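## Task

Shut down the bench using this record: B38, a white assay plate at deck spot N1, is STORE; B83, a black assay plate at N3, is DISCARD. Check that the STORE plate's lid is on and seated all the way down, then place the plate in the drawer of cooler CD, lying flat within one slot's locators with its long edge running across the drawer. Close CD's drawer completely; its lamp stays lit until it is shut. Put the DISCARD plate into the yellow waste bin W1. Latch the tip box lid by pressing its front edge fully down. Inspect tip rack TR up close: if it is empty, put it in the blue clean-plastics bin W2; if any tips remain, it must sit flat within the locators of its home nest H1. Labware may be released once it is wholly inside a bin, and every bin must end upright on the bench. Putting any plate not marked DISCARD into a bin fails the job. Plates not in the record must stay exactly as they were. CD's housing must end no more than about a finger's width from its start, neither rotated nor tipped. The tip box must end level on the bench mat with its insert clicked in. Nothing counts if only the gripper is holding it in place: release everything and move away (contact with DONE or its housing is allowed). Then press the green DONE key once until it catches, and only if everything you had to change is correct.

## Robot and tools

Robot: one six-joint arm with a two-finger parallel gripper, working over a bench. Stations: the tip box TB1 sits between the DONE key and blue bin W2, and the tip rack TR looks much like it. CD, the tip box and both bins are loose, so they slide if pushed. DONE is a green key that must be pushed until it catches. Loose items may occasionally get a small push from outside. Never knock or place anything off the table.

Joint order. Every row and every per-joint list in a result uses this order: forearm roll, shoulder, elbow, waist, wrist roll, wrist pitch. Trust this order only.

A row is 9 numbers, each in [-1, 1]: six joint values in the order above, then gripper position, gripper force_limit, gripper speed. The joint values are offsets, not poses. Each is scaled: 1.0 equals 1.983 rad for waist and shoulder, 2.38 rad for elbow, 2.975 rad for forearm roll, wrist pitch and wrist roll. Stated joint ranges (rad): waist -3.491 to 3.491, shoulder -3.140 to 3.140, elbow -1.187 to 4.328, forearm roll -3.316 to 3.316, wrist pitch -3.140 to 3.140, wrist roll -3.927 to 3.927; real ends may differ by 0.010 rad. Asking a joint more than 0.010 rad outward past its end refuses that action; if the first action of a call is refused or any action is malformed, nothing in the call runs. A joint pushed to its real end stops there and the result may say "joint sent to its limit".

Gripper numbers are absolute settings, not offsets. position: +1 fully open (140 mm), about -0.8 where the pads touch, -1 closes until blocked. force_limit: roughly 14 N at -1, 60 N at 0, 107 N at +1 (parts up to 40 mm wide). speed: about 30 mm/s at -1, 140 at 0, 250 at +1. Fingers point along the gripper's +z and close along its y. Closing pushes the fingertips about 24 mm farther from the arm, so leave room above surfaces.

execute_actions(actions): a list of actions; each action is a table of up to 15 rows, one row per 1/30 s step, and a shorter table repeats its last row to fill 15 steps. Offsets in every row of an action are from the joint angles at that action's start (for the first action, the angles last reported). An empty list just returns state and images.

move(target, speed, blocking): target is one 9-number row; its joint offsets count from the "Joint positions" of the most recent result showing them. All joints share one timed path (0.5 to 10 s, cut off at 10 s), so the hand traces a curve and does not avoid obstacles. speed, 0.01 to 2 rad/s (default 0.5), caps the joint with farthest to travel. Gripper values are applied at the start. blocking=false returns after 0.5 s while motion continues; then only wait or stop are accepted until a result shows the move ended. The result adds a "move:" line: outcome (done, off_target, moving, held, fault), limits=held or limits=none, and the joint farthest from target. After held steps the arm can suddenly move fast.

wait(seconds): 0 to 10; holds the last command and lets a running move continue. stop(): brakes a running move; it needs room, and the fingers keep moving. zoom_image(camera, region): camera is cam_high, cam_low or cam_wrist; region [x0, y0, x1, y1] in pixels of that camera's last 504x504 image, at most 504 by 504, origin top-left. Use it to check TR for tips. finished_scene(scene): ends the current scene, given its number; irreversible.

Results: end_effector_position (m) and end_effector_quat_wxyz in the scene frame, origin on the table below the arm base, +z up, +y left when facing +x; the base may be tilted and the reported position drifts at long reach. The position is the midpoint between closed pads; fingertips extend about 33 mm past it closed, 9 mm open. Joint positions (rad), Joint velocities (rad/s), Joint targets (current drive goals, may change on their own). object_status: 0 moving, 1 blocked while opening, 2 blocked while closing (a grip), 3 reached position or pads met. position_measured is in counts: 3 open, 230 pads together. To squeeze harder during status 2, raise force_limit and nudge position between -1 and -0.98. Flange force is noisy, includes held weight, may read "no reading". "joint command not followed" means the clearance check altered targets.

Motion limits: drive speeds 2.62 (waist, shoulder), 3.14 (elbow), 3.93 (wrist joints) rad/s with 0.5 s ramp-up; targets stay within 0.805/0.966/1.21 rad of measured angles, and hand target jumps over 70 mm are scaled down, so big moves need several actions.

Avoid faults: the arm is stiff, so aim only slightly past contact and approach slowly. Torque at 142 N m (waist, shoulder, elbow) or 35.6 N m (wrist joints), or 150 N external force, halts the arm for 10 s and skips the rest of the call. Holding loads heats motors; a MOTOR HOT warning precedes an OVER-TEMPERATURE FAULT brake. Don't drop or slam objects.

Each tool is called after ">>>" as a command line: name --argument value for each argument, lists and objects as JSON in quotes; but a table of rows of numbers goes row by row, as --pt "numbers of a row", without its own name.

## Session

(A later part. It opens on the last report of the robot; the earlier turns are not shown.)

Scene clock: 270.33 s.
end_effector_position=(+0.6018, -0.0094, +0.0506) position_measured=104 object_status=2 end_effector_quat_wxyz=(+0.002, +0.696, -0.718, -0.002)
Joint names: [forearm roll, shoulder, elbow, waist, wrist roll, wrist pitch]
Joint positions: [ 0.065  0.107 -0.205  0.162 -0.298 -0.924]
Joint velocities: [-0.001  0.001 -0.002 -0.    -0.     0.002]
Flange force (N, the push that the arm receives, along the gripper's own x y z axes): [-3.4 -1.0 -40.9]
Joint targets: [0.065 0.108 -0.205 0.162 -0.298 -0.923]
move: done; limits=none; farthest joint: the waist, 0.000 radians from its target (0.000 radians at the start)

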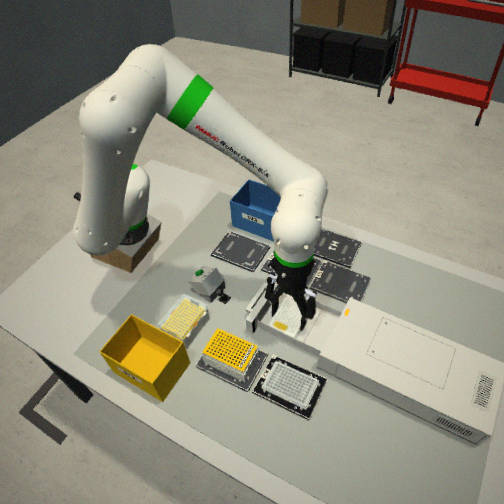

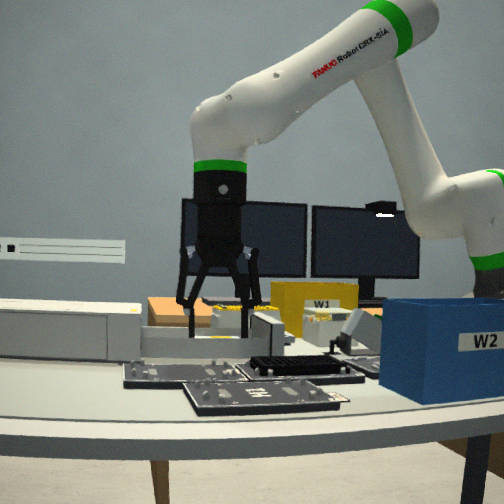

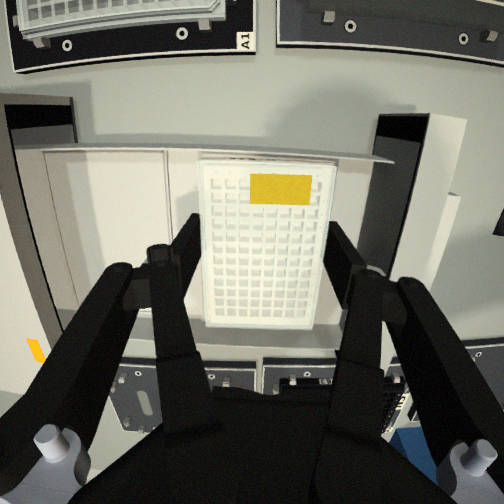

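Ease off first, then release and lift.

>>> move --target '[0, -0.0006, 0.0002, 0, 0, -0.0006, -0.98, -0.2, -0.5]' --speed 0.02

>>> move --target '[0, 0, 0, 0, 0, 0, 0.42, -0.2, -0.7]'

>>> move --target '[0, -0.047, 0.0245, 0.0045, -0.01, -0.05, 0.42, -0.3, -0.3]' --speed 0.3

>>> zoom_image --camera "cam_wrist" --region '[150, 100, 380, 320]'

Scene clock: 274.20 s.
end_effector_position=(+0.6017, -0.0095, +0.0513) position_measured=104 object_status=2 end_effector_quat_wxyz=(+0.002, +0.696, -0.718, -0.002)
Joint names: [forearm roll, shoulder, elbow, waist, wrist roll, wrist pitch]
Joint positions: [ 0.065  0.106 -0.205  0.162 -0.298 -0.925]
Joint velocities: [ 0.001 -0.001  0.001  0.     0.    -0.001]
Flange force (N, the push that the arm receives, along the gripper's own x y z axes): [1.0 -0.4 -13.7]
Joint targets: [0.065 0.106 -0.205 0.162 -0.298 -0.925]
move: done; limits=none; farthest joint: the shoulder, 0.001 radians from its target (0.002 radians at the start)

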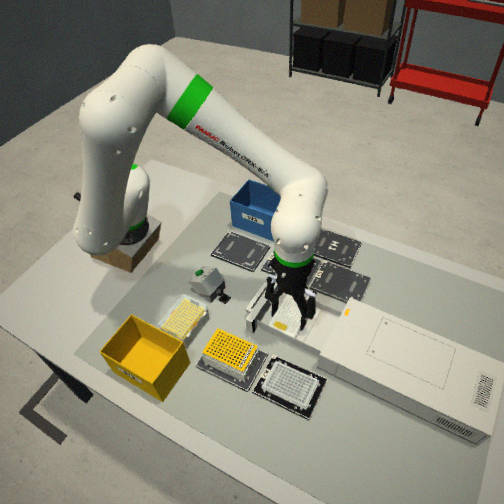

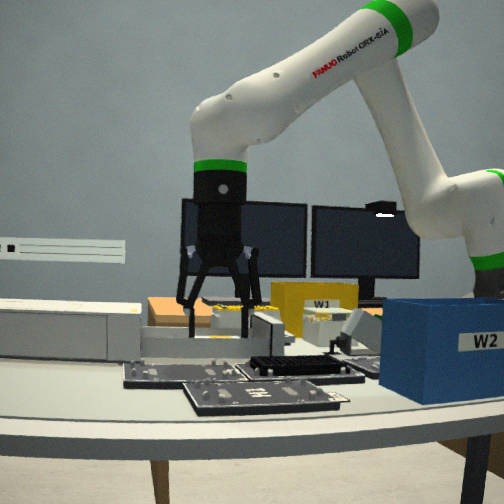

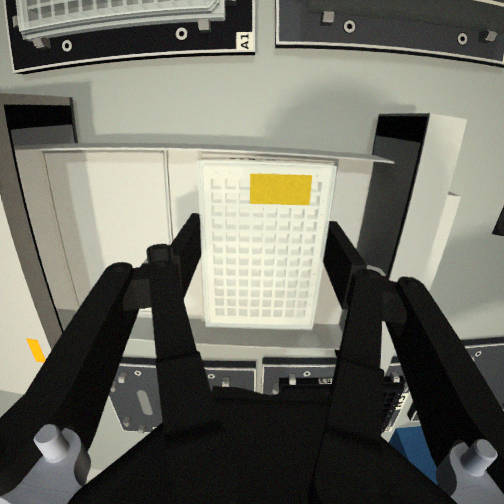

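Scene clock: 274.70 s.
end_effector_position=(+0.6017, -0.0095, +0.0514) position_measured=76 object_status=0 end_effector_quat_wxyz=(+0.002, +0.696, -0.718, -0.002)
Joint names: [forearm roll, shoulder, elbow, waist, wrist roll, wrist pitch]
Joint positions: [ 0.065  0.106 -0.205  0.162 -0.298 -0.925]
Joint velocities: [-0.001 -0.     0.002 -0.    -0.     0.001]
Flange force (N, the push that the arm receives, along the gripper's own x y z axes): [0.6 -0.6 -5.2]
Joint targets: [0.065 0.106 -0.205 0.162 -0.298 -0.925]
move: done; limits=none; farthest joint: the waist, 0.000 radians from its target (0.000 radians at the start)

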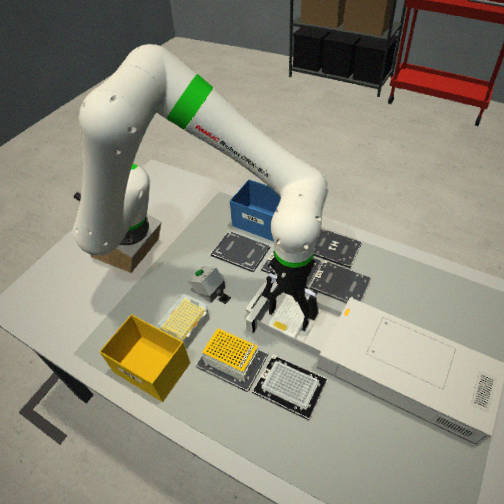

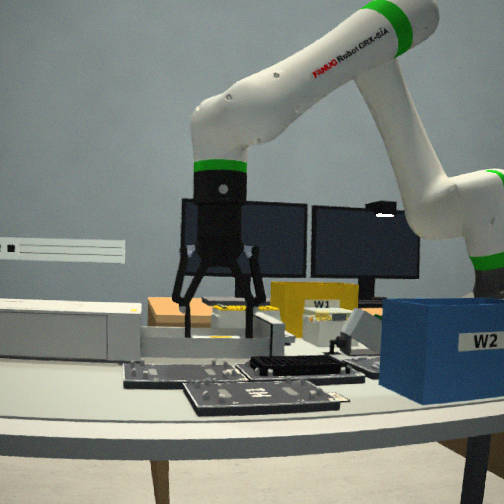

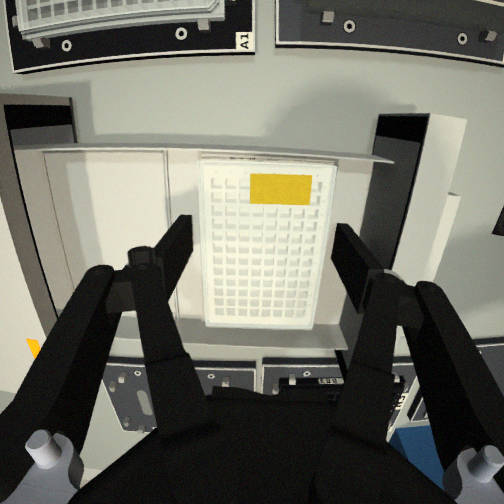

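Scene clock: 275.67 s.
end_effector_position=(+0.6033, -0.0098, +0.1212) position_measured=76 object_status=3 end_effector_quat_wxyz=(+0.002, +0.685, -0.728, -0.001)
Joint names: [forearm roll, shoulder, elbow, waist, wrist roll, wrist pitch]
Joint positions: [ 0.065  0.013 -0.146  0.17  -0.328 -1.074]
Joint velocities: [-0.    -0.001  0.001  0.    -0.    -0.001]
Flange force (N, the push that the arm receives, along the gripper's own x y z axes): [0.9 -0.7 -2.9]
Joint targets: [0.065 0.013 -0.146 0.170 -0.328 -1.074]
move: done; limits=none; farthest joint: the waist, 0.000 radians from its target (0.009 radians at the start)

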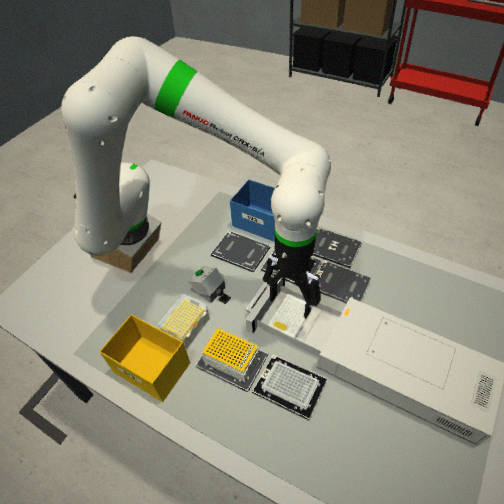

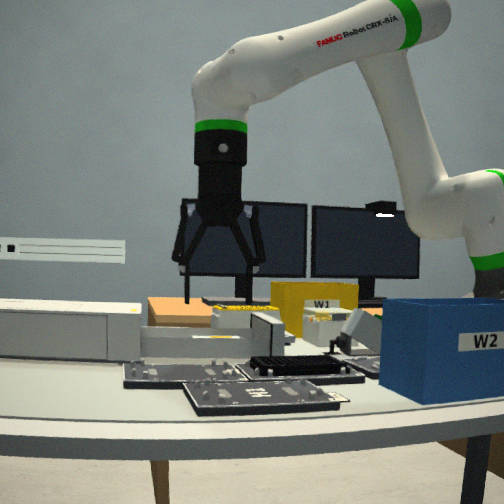

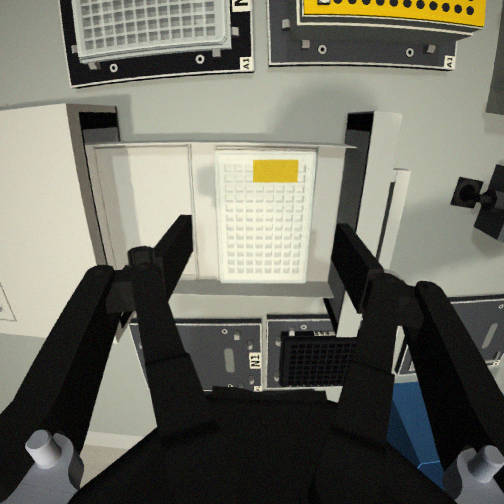

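Region (150, 100, 380, 320) of cam_wrist's 504x504 image, scaled by 2.191, with more detail than that image has; it fills the top 482 rows of this view, and the rest is white.

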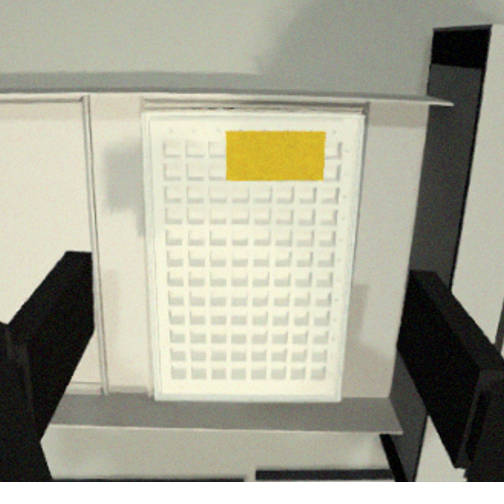

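>>> move --target '[0.0163, -0.174, -0.1546, 0.0668, -0.0454, 0.002, -0.85, -0.3, 0]' --speed 0.6

>>> move --target '[0.002, 0.056, -0.0319, -0.0106, 0, 0.0635, -0.85, -0.3, 0]' --speed 0.3

Scene clock: 286.53 s.
end_effector_position=(+0.4695, -0.0014, +0.1408) position_measured=232 object_status=3 end_effector_quat_wxyz=(+0.004, +0.690, -0.723, -0.002)
Joint names: [forearm roll, shoulder, elbow, waist, wrist roll, wrist pitch]
Joint positions: [ 0.114 -0.332 -0.514  0.303 -0.463 -1.068]
Joint velocities: [-0.    -0.002 -0.002  0.001 -0.001 -0.   ]
Flange force (N, the push that the arm receives, along the gripper's own x y z axes): [-0.9 4.0 -7.8]
Joint targets: [0.114 -0.332 -0.514 0.303 -0.463 -1.068]
move: done; limits=none; farthest joint: the waist, 0.000 radians from its target (0.132 radians at the start)

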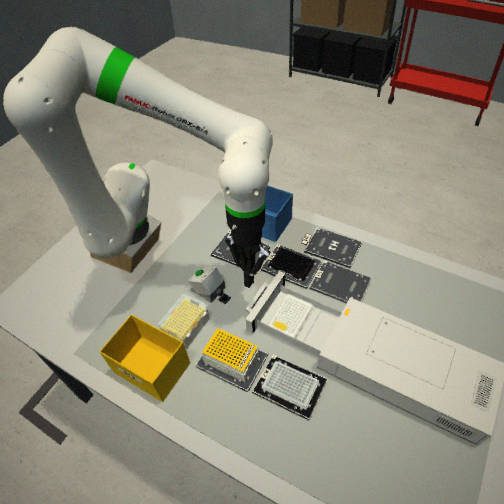

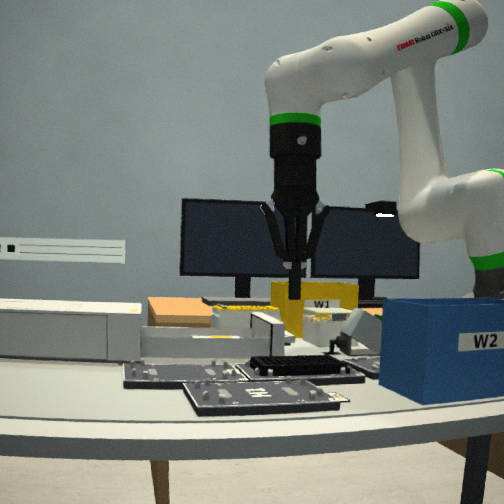

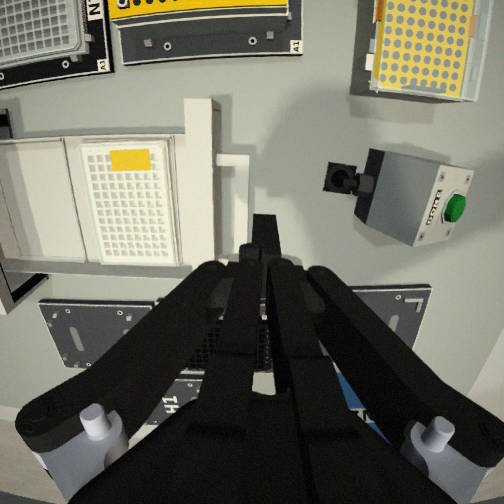

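Scene clock: 287.63 s.
end_effector_position=(+0.4693, -0.0008, +0.0721) position_measured=232 object_status=3 end_effector_quat_wxyz=(+0.003, +0.691, -0.723, -0.002)
Joint names: [forearm roll, shoulder, elbow, waist, wrist roll, wrist pitch]
Joint positions: [ 0.12  -0.221 -0.59   0.282 -0.463 -0.879]
Joint velocities: [-0.     0.001 -0.002 -0.     0.001  0.002]
Flange force (N, the push that the arm receives, along the gripper's own x y z axes): [-3.6 1.9 -10.0]
Joint targets: [0.120 -0.221 -0.590 0.282 -0.463 -0.879]
move: done; limits=none; farthest joint: the waist, 0.000 radians from its target (0.021 radians at the start)

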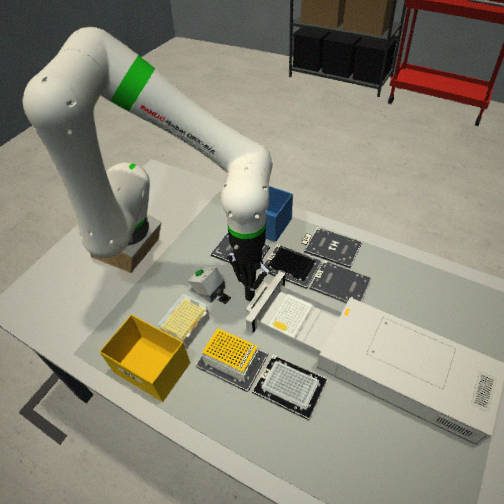

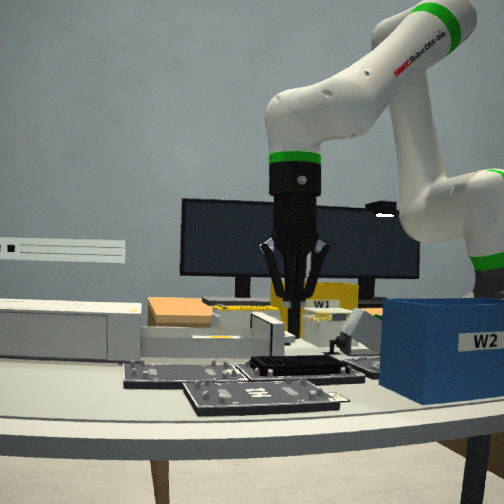

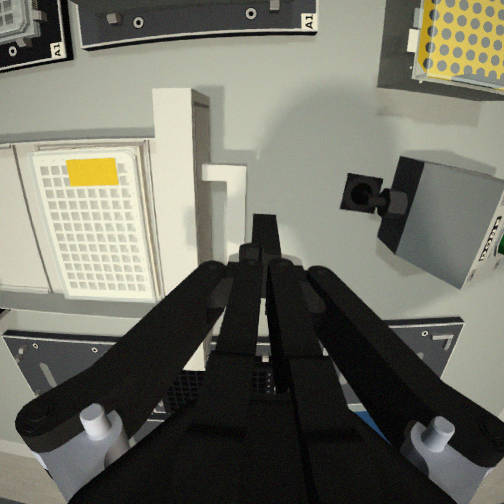

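>>> move --target '[-0.0104, 0.0817, 0.087, -0.0338, 0.0282, -0.0131, -0.85, -0.3, 0]' --speed 0.15

>>> move --target '[-0.0067, 0.0656, 0.0782, -0.0212, 0.0185, -0.0175, -0.85, -0.3, 0]' --speed 0.18

>>> move --target '[-0.0057, 0.0701, 0.0895, -0.0177, 0.0155, -0.0242, -0.85, -0.3, 0]' --speed 0.18

Scene clock: 291.60 s.
end_effector_position=(+0.5393, -0.0037, +0.0723) position_measured=232 object_status=3 end_effector_quat_wxyz=(+0.003, +0.690, -0.724, -0.002)
Joint names: [forearm roll, shoulder, elbow, waist, wrist roll, wrist pitch]
Joint positions: [ 0.089 -0.059 -0.383  0.215 -0.379 -0.918]
Joint velocities: [-0.001  0.001  0.003 -0.     0.001 -0.001]
Flange force (N, the push that the arm receives, along the gripper's own x y z axes): [-1.5 6.2 -3.1]
Joint targets: [0.089 -0.059 -0.383 0.215 -0.379 -0.918]
move: done; limits=none; farthest joint: the waist, 0.000 radians from its target (0.067 radians at the start)

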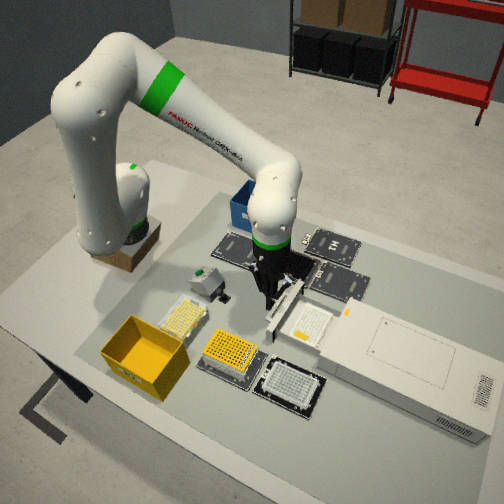

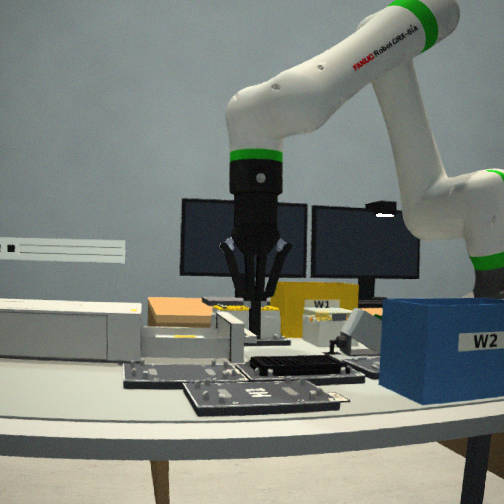

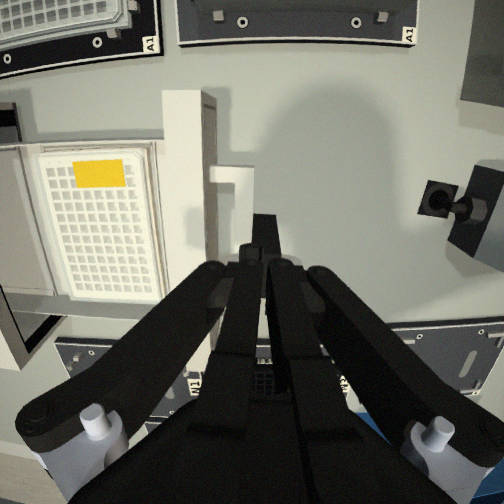

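Scene clock: 293.07 s.
end_effector_position=(+0.5994, -0.0063, +0.0725) position_measured=232 object_status=3 end_effector_quat_wxyz=(+0.003, +0.690, -0.724, -0.002)
Joint names: [forearm roll, shoulder, elbow, waist, wrist roll, wrist pitch]
Joint positions: [ 0.069  0.071 -0.197  0.173 -0.324 -0.97 ]
Joint velocities: [ 0.     0.001  0.001 -0.001  0.001 -0.   ]
Flange force (N, the push that the arm receives, along the gripper's own x y z axes): [-3.2 1.1 -2.5]
Joint targets: [0.069 0.071 -0.197 0.173 -0.324 -0.970]
move: done; limits=none; farthest joint: the waist, 0.000 radians from its target (0.042 radians at the start)

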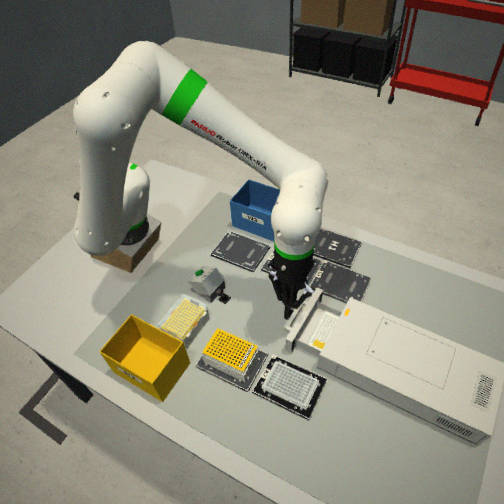

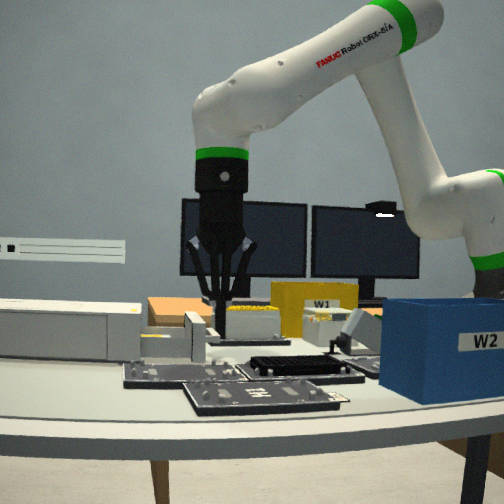

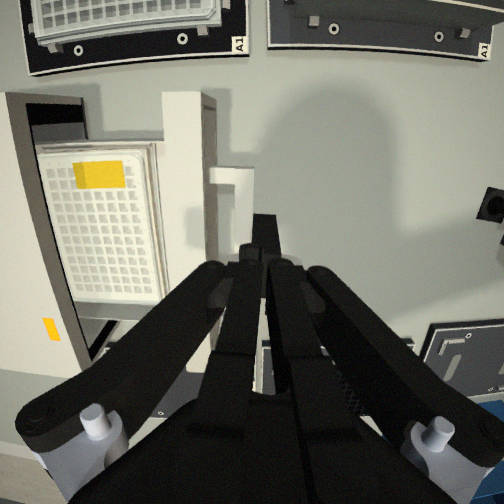

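Scene clock: 294.70 s.
end_effector_position=(+0.6632, -0.0091, +0.0719) position_measured=232 object_status=3 end_effector_quat_wxyz=(+0.003, +0.690, -0.724, -0.003)
Joint names: [forearm roll, shoulder, elbow, waist, wrist roll, wrist pitch]
Joint positions: [ 0.052  0.21   0.016  0.138 -0.278 -1.042]
Joint velocities: [-0.001  0.001  0.001  0.    -0.001  0.   ]
Flange force (N, the push that the arm receives, along the gripper's own x y z axes): [-3.1 4.4 -2.6]
Joint targets: [0.052 0.210 0.016 0.138 -0.278 -1.042]
move: done; limits=none; farthest joint: the waist, 0.000 radians from its target (0.035 radians at the start)

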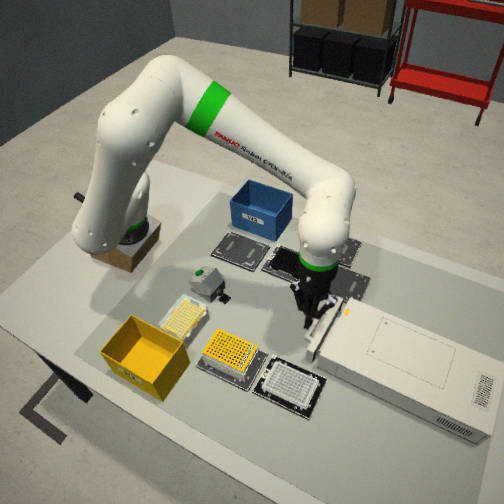

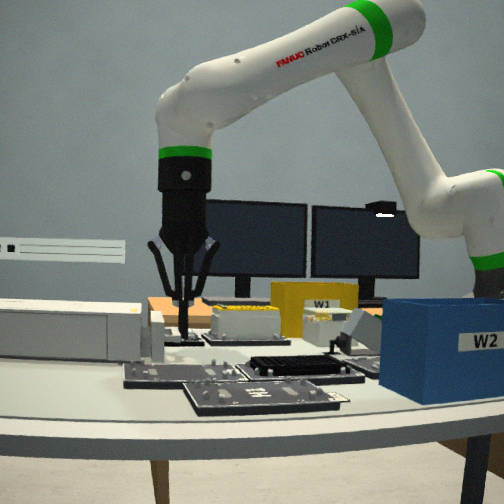

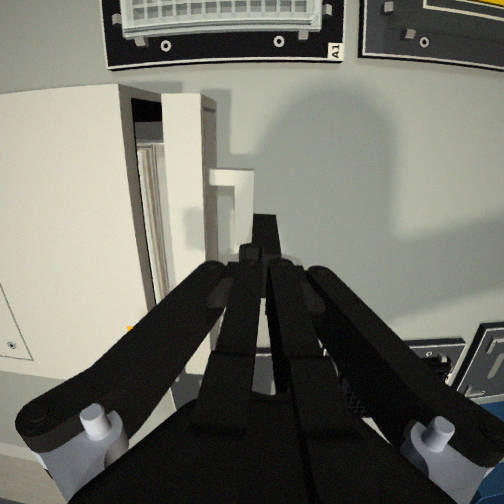

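>>> move --target '[-0.001, 0.0152, 0.02, -0.0035, 0.003, -0.0058, -0.85, -0.3, 0]' --speed 0.06

Scene clock: 299.43 s.
end_effector_position=(+0.6766, -0.0100, +0.0716) position_measured=232 object_status=3 end_effector_quat_wxyz=(+0.003, +0.690, -0.723, -0.003)
Joint names: [forearm roll, shoulder, elbow, waist, wrist roll, wrist pitch]
Joint positions: [ 0.049  0.24   0.063  0.131 -0.269 -1.059]
Joint velocities: [-0.     0.001  0.003 -0.     0.001 -0.001]
Flange force (N, the push that the arm receives, along the gripper's own x y z axes): [-1.2 5.6 -4.0]
Joint targets: [0.049 0.240 0.063 0.131 -0.269 -1.059]
move: done; limits=none; farthest joint: the waist, 0.000 radians from its target (0.007 radians at the start)

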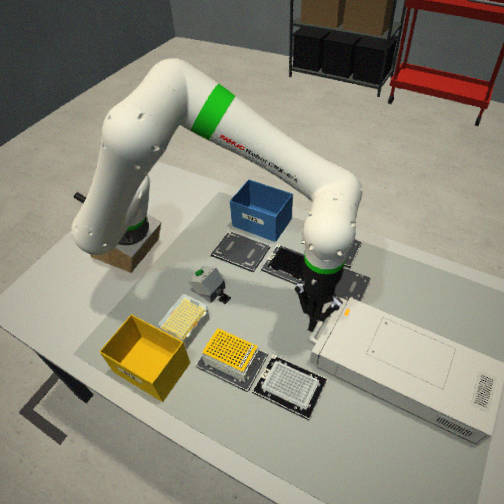

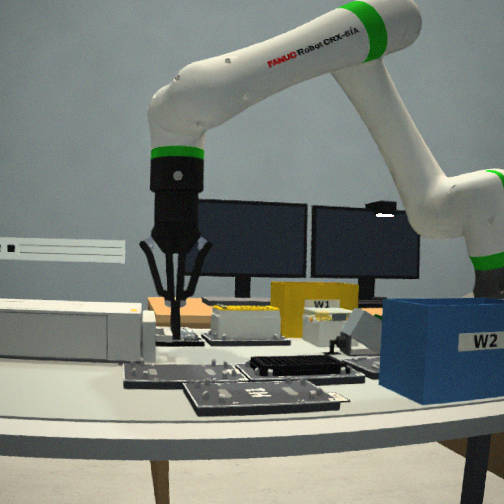

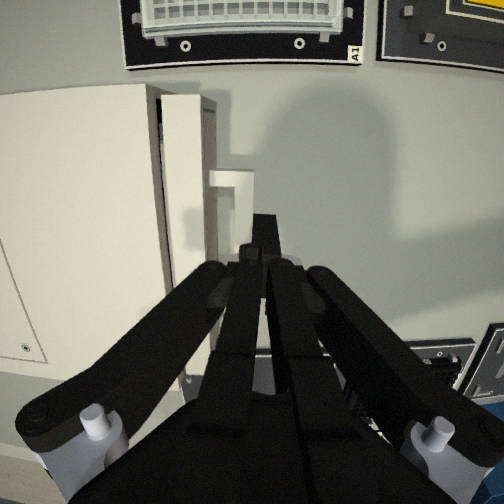

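>>> move --target '[-0.0002, 0.0033, 0.0044, -0.0008, 0.0006, -0.0013, -0.85, -0.3, 0]' --speed 0.02

Scene clock: 301.73 s.
end_effector_position=(+0.6795, -0.0103, +0.0716) position_measured=232 object_status=3 end_effector_quat_wxyz=(+0.003, +0.690, -0.724, -0.002)
Joint names: [forearm roll, shoulder, elbow, waist, wrist roll, wrist pitch]
Joint positions: [ 0.048  0.247  0.074  0.129 -0.267 -1.063]
Joint velocities: [ 0.     0.001  0.002 -0.     0.     0.   ]
Flange force (N, the push that the arm receives, along the gripper's own x y z axes): [-1.1 3.4 -3.8]
Joint targets: [0.048 0.247 0.074 0.129 -0.267 -1.063]
move: done; limits=none; farthest joint: the waist, 0.000 radians from its target (0.001 radians at the start)

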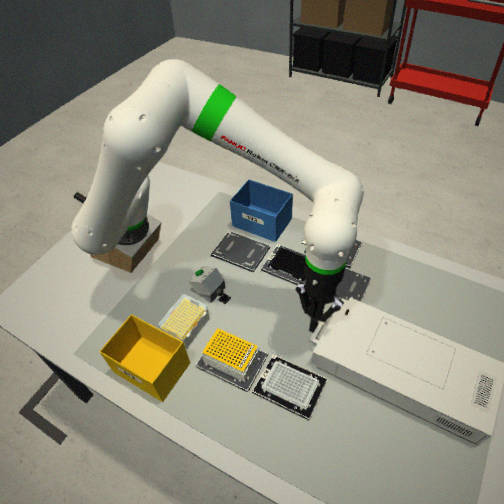

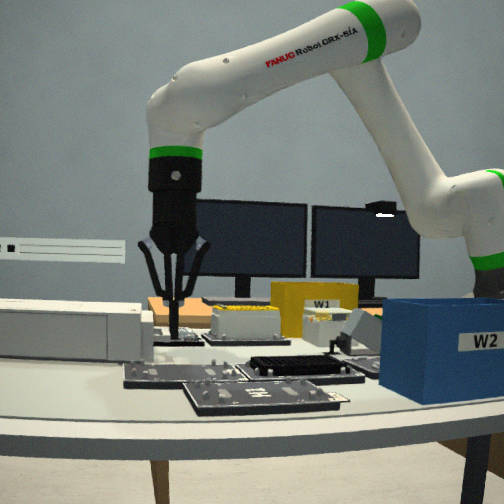

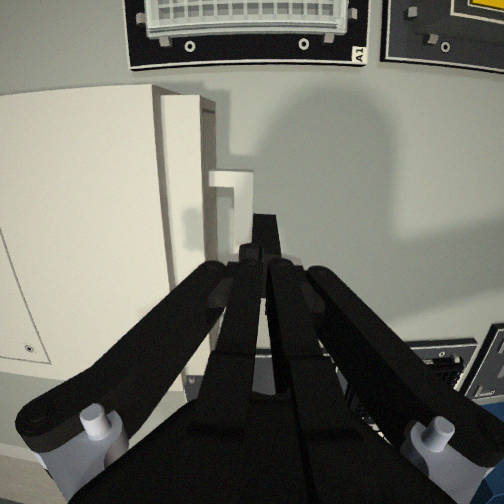

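>>> move --target '[0.0013, -0.0706, 0.0076, 0.0096, -0.0037, -0.0534, -0.85, -0.3, 0]' --speed 0.4

>>> move --target '[0.0686, -0.119, -0.1878, 0.3001, -0.7492, 0.0397, 0.5, -0.3, 0]' --speed 1.2

Scene clock: 311.67 s.
end_effector_position=(+0.6594, -0.0092, +0.1619) position_measured=232 object_status=3 end_effector_quat_wxyz=(+0.003, +0.691, -0.723, -0.002)
Joint names: [forearm roll, shoulder, elbow, waist, wrist roll, wrist pitch]
Joint positions: [ 0.052  0.107  0.092  0.148 -0.278 -1.222]
Joint velocities: [ 0.001 -0.002 -0.001  0.     0.    -0.001]
Flange force (N, the push that the arm receives, along the gripper's own x y z axes): [2.6 6.7 -1.7]
Joint targets: [0.052 0.107 0.092 0.148 -0.278 -1.222]
move: done; limits=none; farthest joint: the waist, 0.000 radians from its target (0.019 radians at the start)

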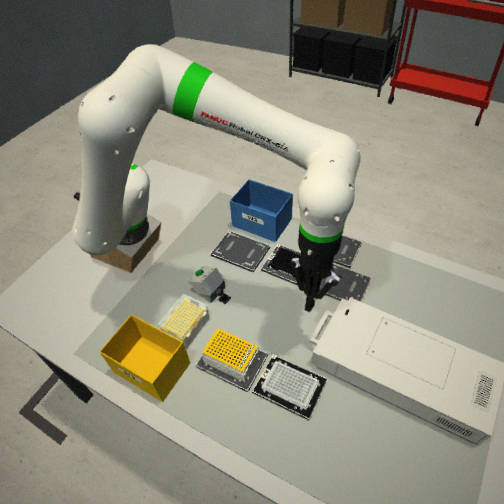

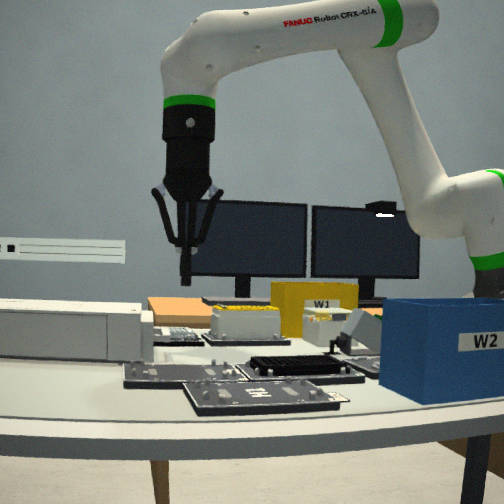

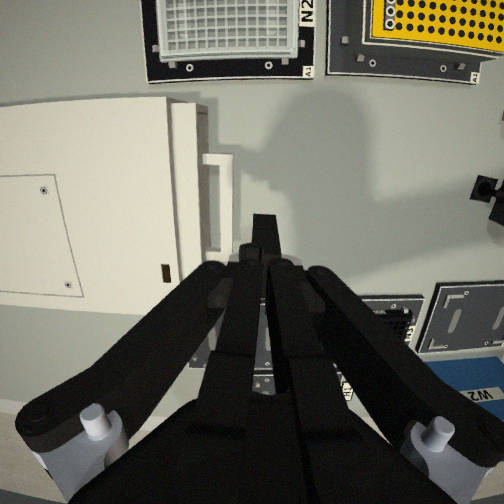

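Scene clock: 314.23 s.
end_effector_position=(+0.5022, +0.1981, +0.1432) position_measured=66 object_status=3 end_effector_quat_wxyz=(-0.003, +0.015, +1.000, -0.001)
Joint names: [forearm roll, shoulder, elbow, waist, wrist roll, wrist pitch]
Joint positions: [ 0.256 -0.129 -0.355  0.743 -2.507 -1.104]
Joint velocities: [ 0.001 -0.     0.001  0.    -0.001 -0.   ]
Flange force (N, the push that the arm receives, along the gripper's own x y z axes): [6.3 -2.7 -4.4]
Joint targets: [0.256 -0.129 -0.355 0.744 -2.507 -1.104]
move: done; limits=none; farthest joint: the waist, 0.000 radians from its target (0.595 radians at the start)

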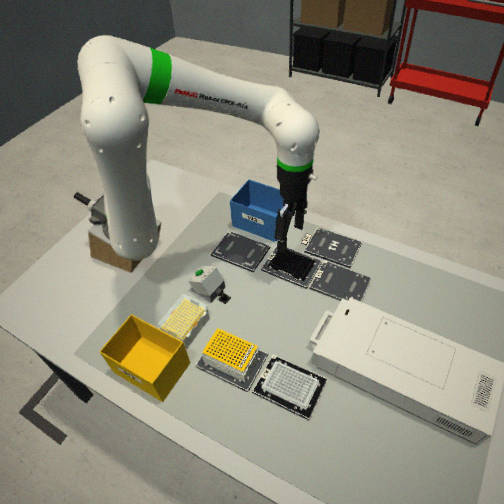

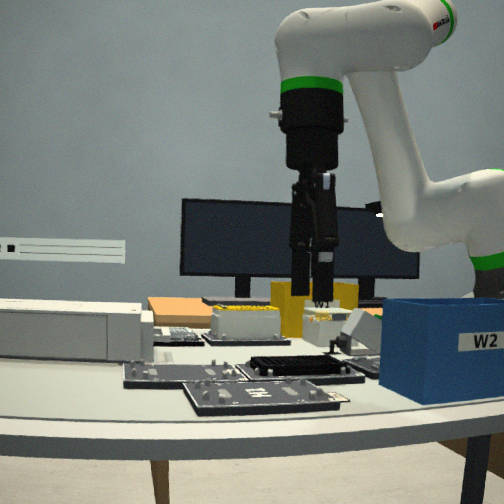

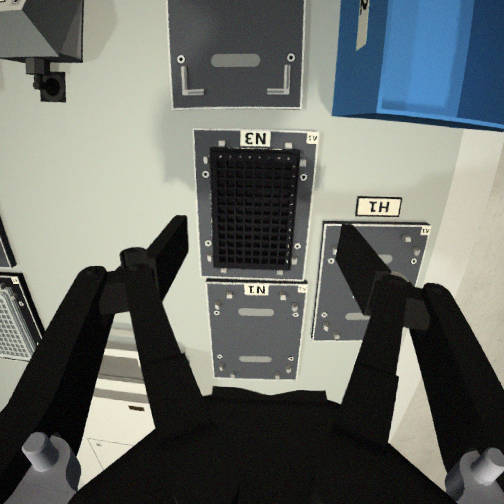

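>>> move --target '[0.0047, 0.045, -0.0273, -0.0253, -0.0011, 0.0542, 0.5, -0.3, 0]' --speed 0.4

Scene clock: 324.07 s.
end_effector_position=(+0.5056, +0.1939, +0.0786) position_measured=66 object_status=3 end_effector_quat_wxyz=(-0.002, +0.019, +1.000, -0.002)
Joint names: [forearm roll, shoulder, elbow, waist, wrist roll, wrist pitch]
Joint positions: [ 0.27  -0.04  -0.42   0.693 -2.51  -0.943]
Joint velocities: [-0.001  0.001 -0.002 -0.    -0.     0.002]
Flange force (N, the push that the arm receives, along the gripper's own x y z axes): [0.9 -1.4 -4.8]
Joint targets: [0.270 -0.040 -0.420 0.693 -2.510 -0.943]
move: done; limits=none; farthest joint: the waist, 0.001 radians from its target (0.051 radians at the start)

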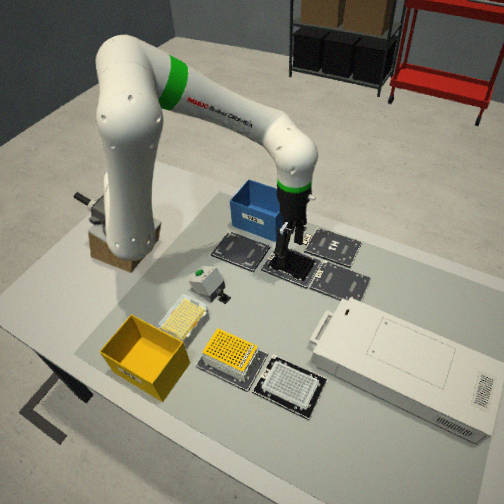

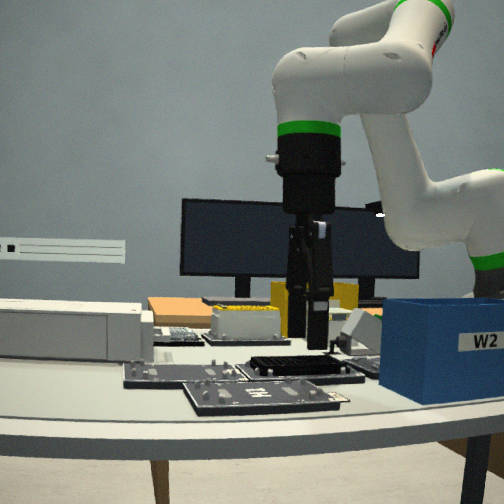

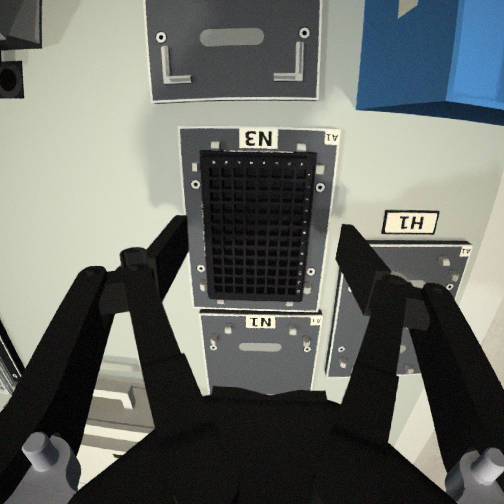

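>>> move --target '[0.0026, 0.0242, -0.0147, -0.0136, -0.0007, 0.0292, 0.5, -0.3, 0]' --speed 0.2

>>> move --target '[0, 0, 0, 0, 0, 0, -1, -0.3, -0.3]'

Scene clock: 328.10 s.
end_effector_position=(+0.5043, +0.1891, +0.0445) position_measured=66 object_status=3 end_effector_quat_wxyz=(-0.002, +0.022, +1.000, -0.001)
Joint names: [forearm roll, shoulder, elbow, waist, wrist roll, wrist pitch]
Joint positions: [ 0.278  0.008 -0.455  0.666 -2.512 -0.856]
Joint velocities: [-0.001  0.001 -0.001 -0.    -0.     0.001]
Flange force (N, the push that the arm receives, along the gripper's own x y z axes): [-3.1 3.2 -4.9]
Joint targets: [0.278 0.008 -0.455 0.666 -2.512 -0.856]
move: done; limits=none; farthest joint: the waist, 0.000 radians from its target (0.027 radians at the start)

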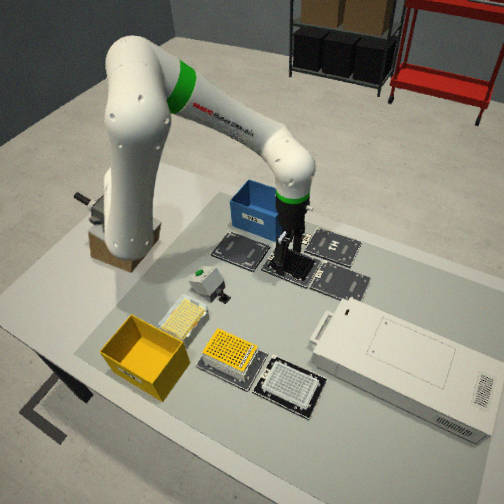

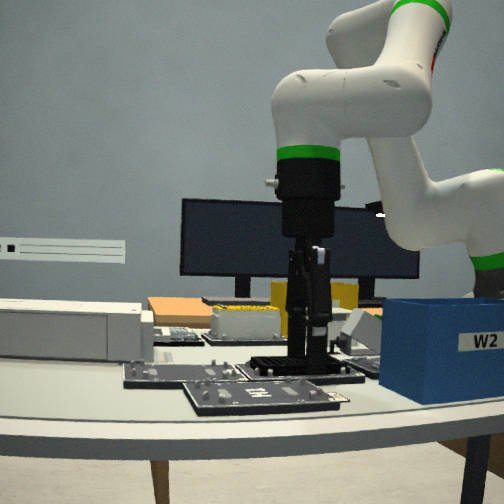

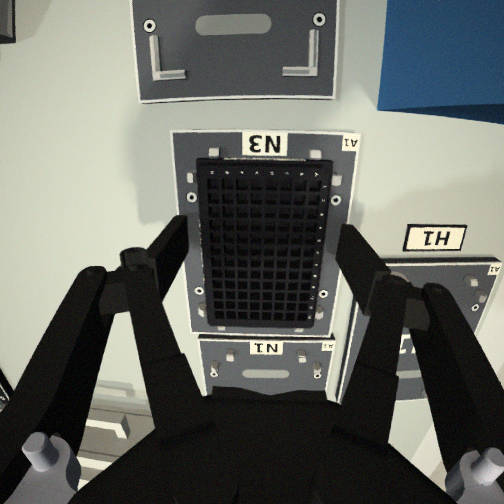

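Scene clock: 328.60 s.
end_effector_position=(+0.5043, +0.1891, +0.0445) position_measured=103 object_status=2 end_effector_quat_wxyz=(-0.002, +0.022, +1.000, -0.001)
Joint names: [forearm roll, shoulder, elbow, waist, wrist roll, wrist pitch]
Joint positions: [ 0.278  0.008 -0.455  0.666 -2.512 -0.856]
Joint velocities: [ 0.001  0.     0.     0.     0.001 -0.   ]
Flange force (N, the push that the arm receives, along the gripper's own x y z axes): [11.3 -8.3 -45.1]
Joint targets: [0.278 0.008 -0.455 0.666 -2.512 -0.856]
move: done; limits=none; farthest joint: the waist, 0.000 radians from its target (0.000 radians at the start)

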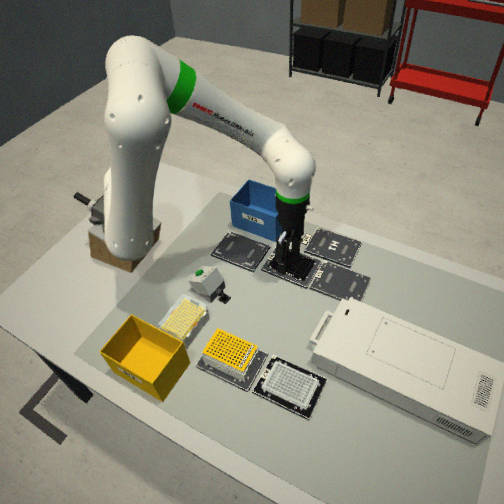

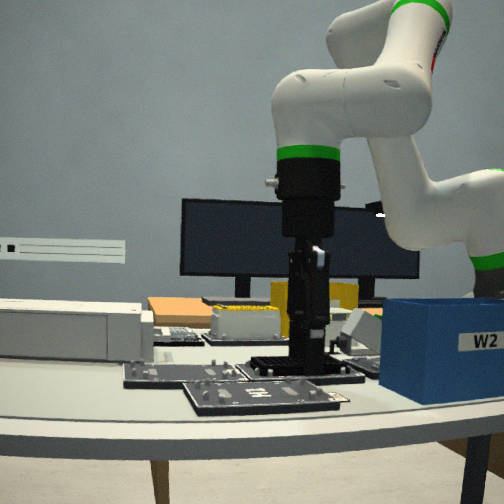

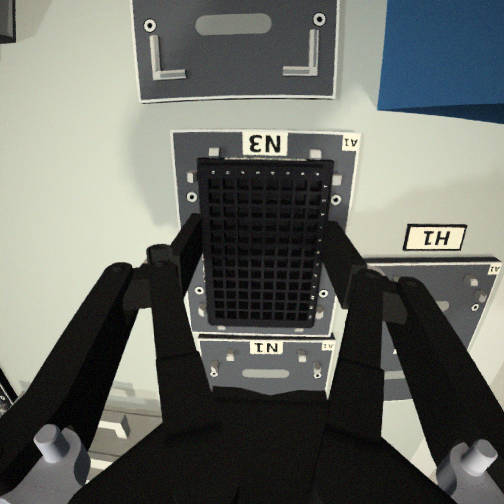

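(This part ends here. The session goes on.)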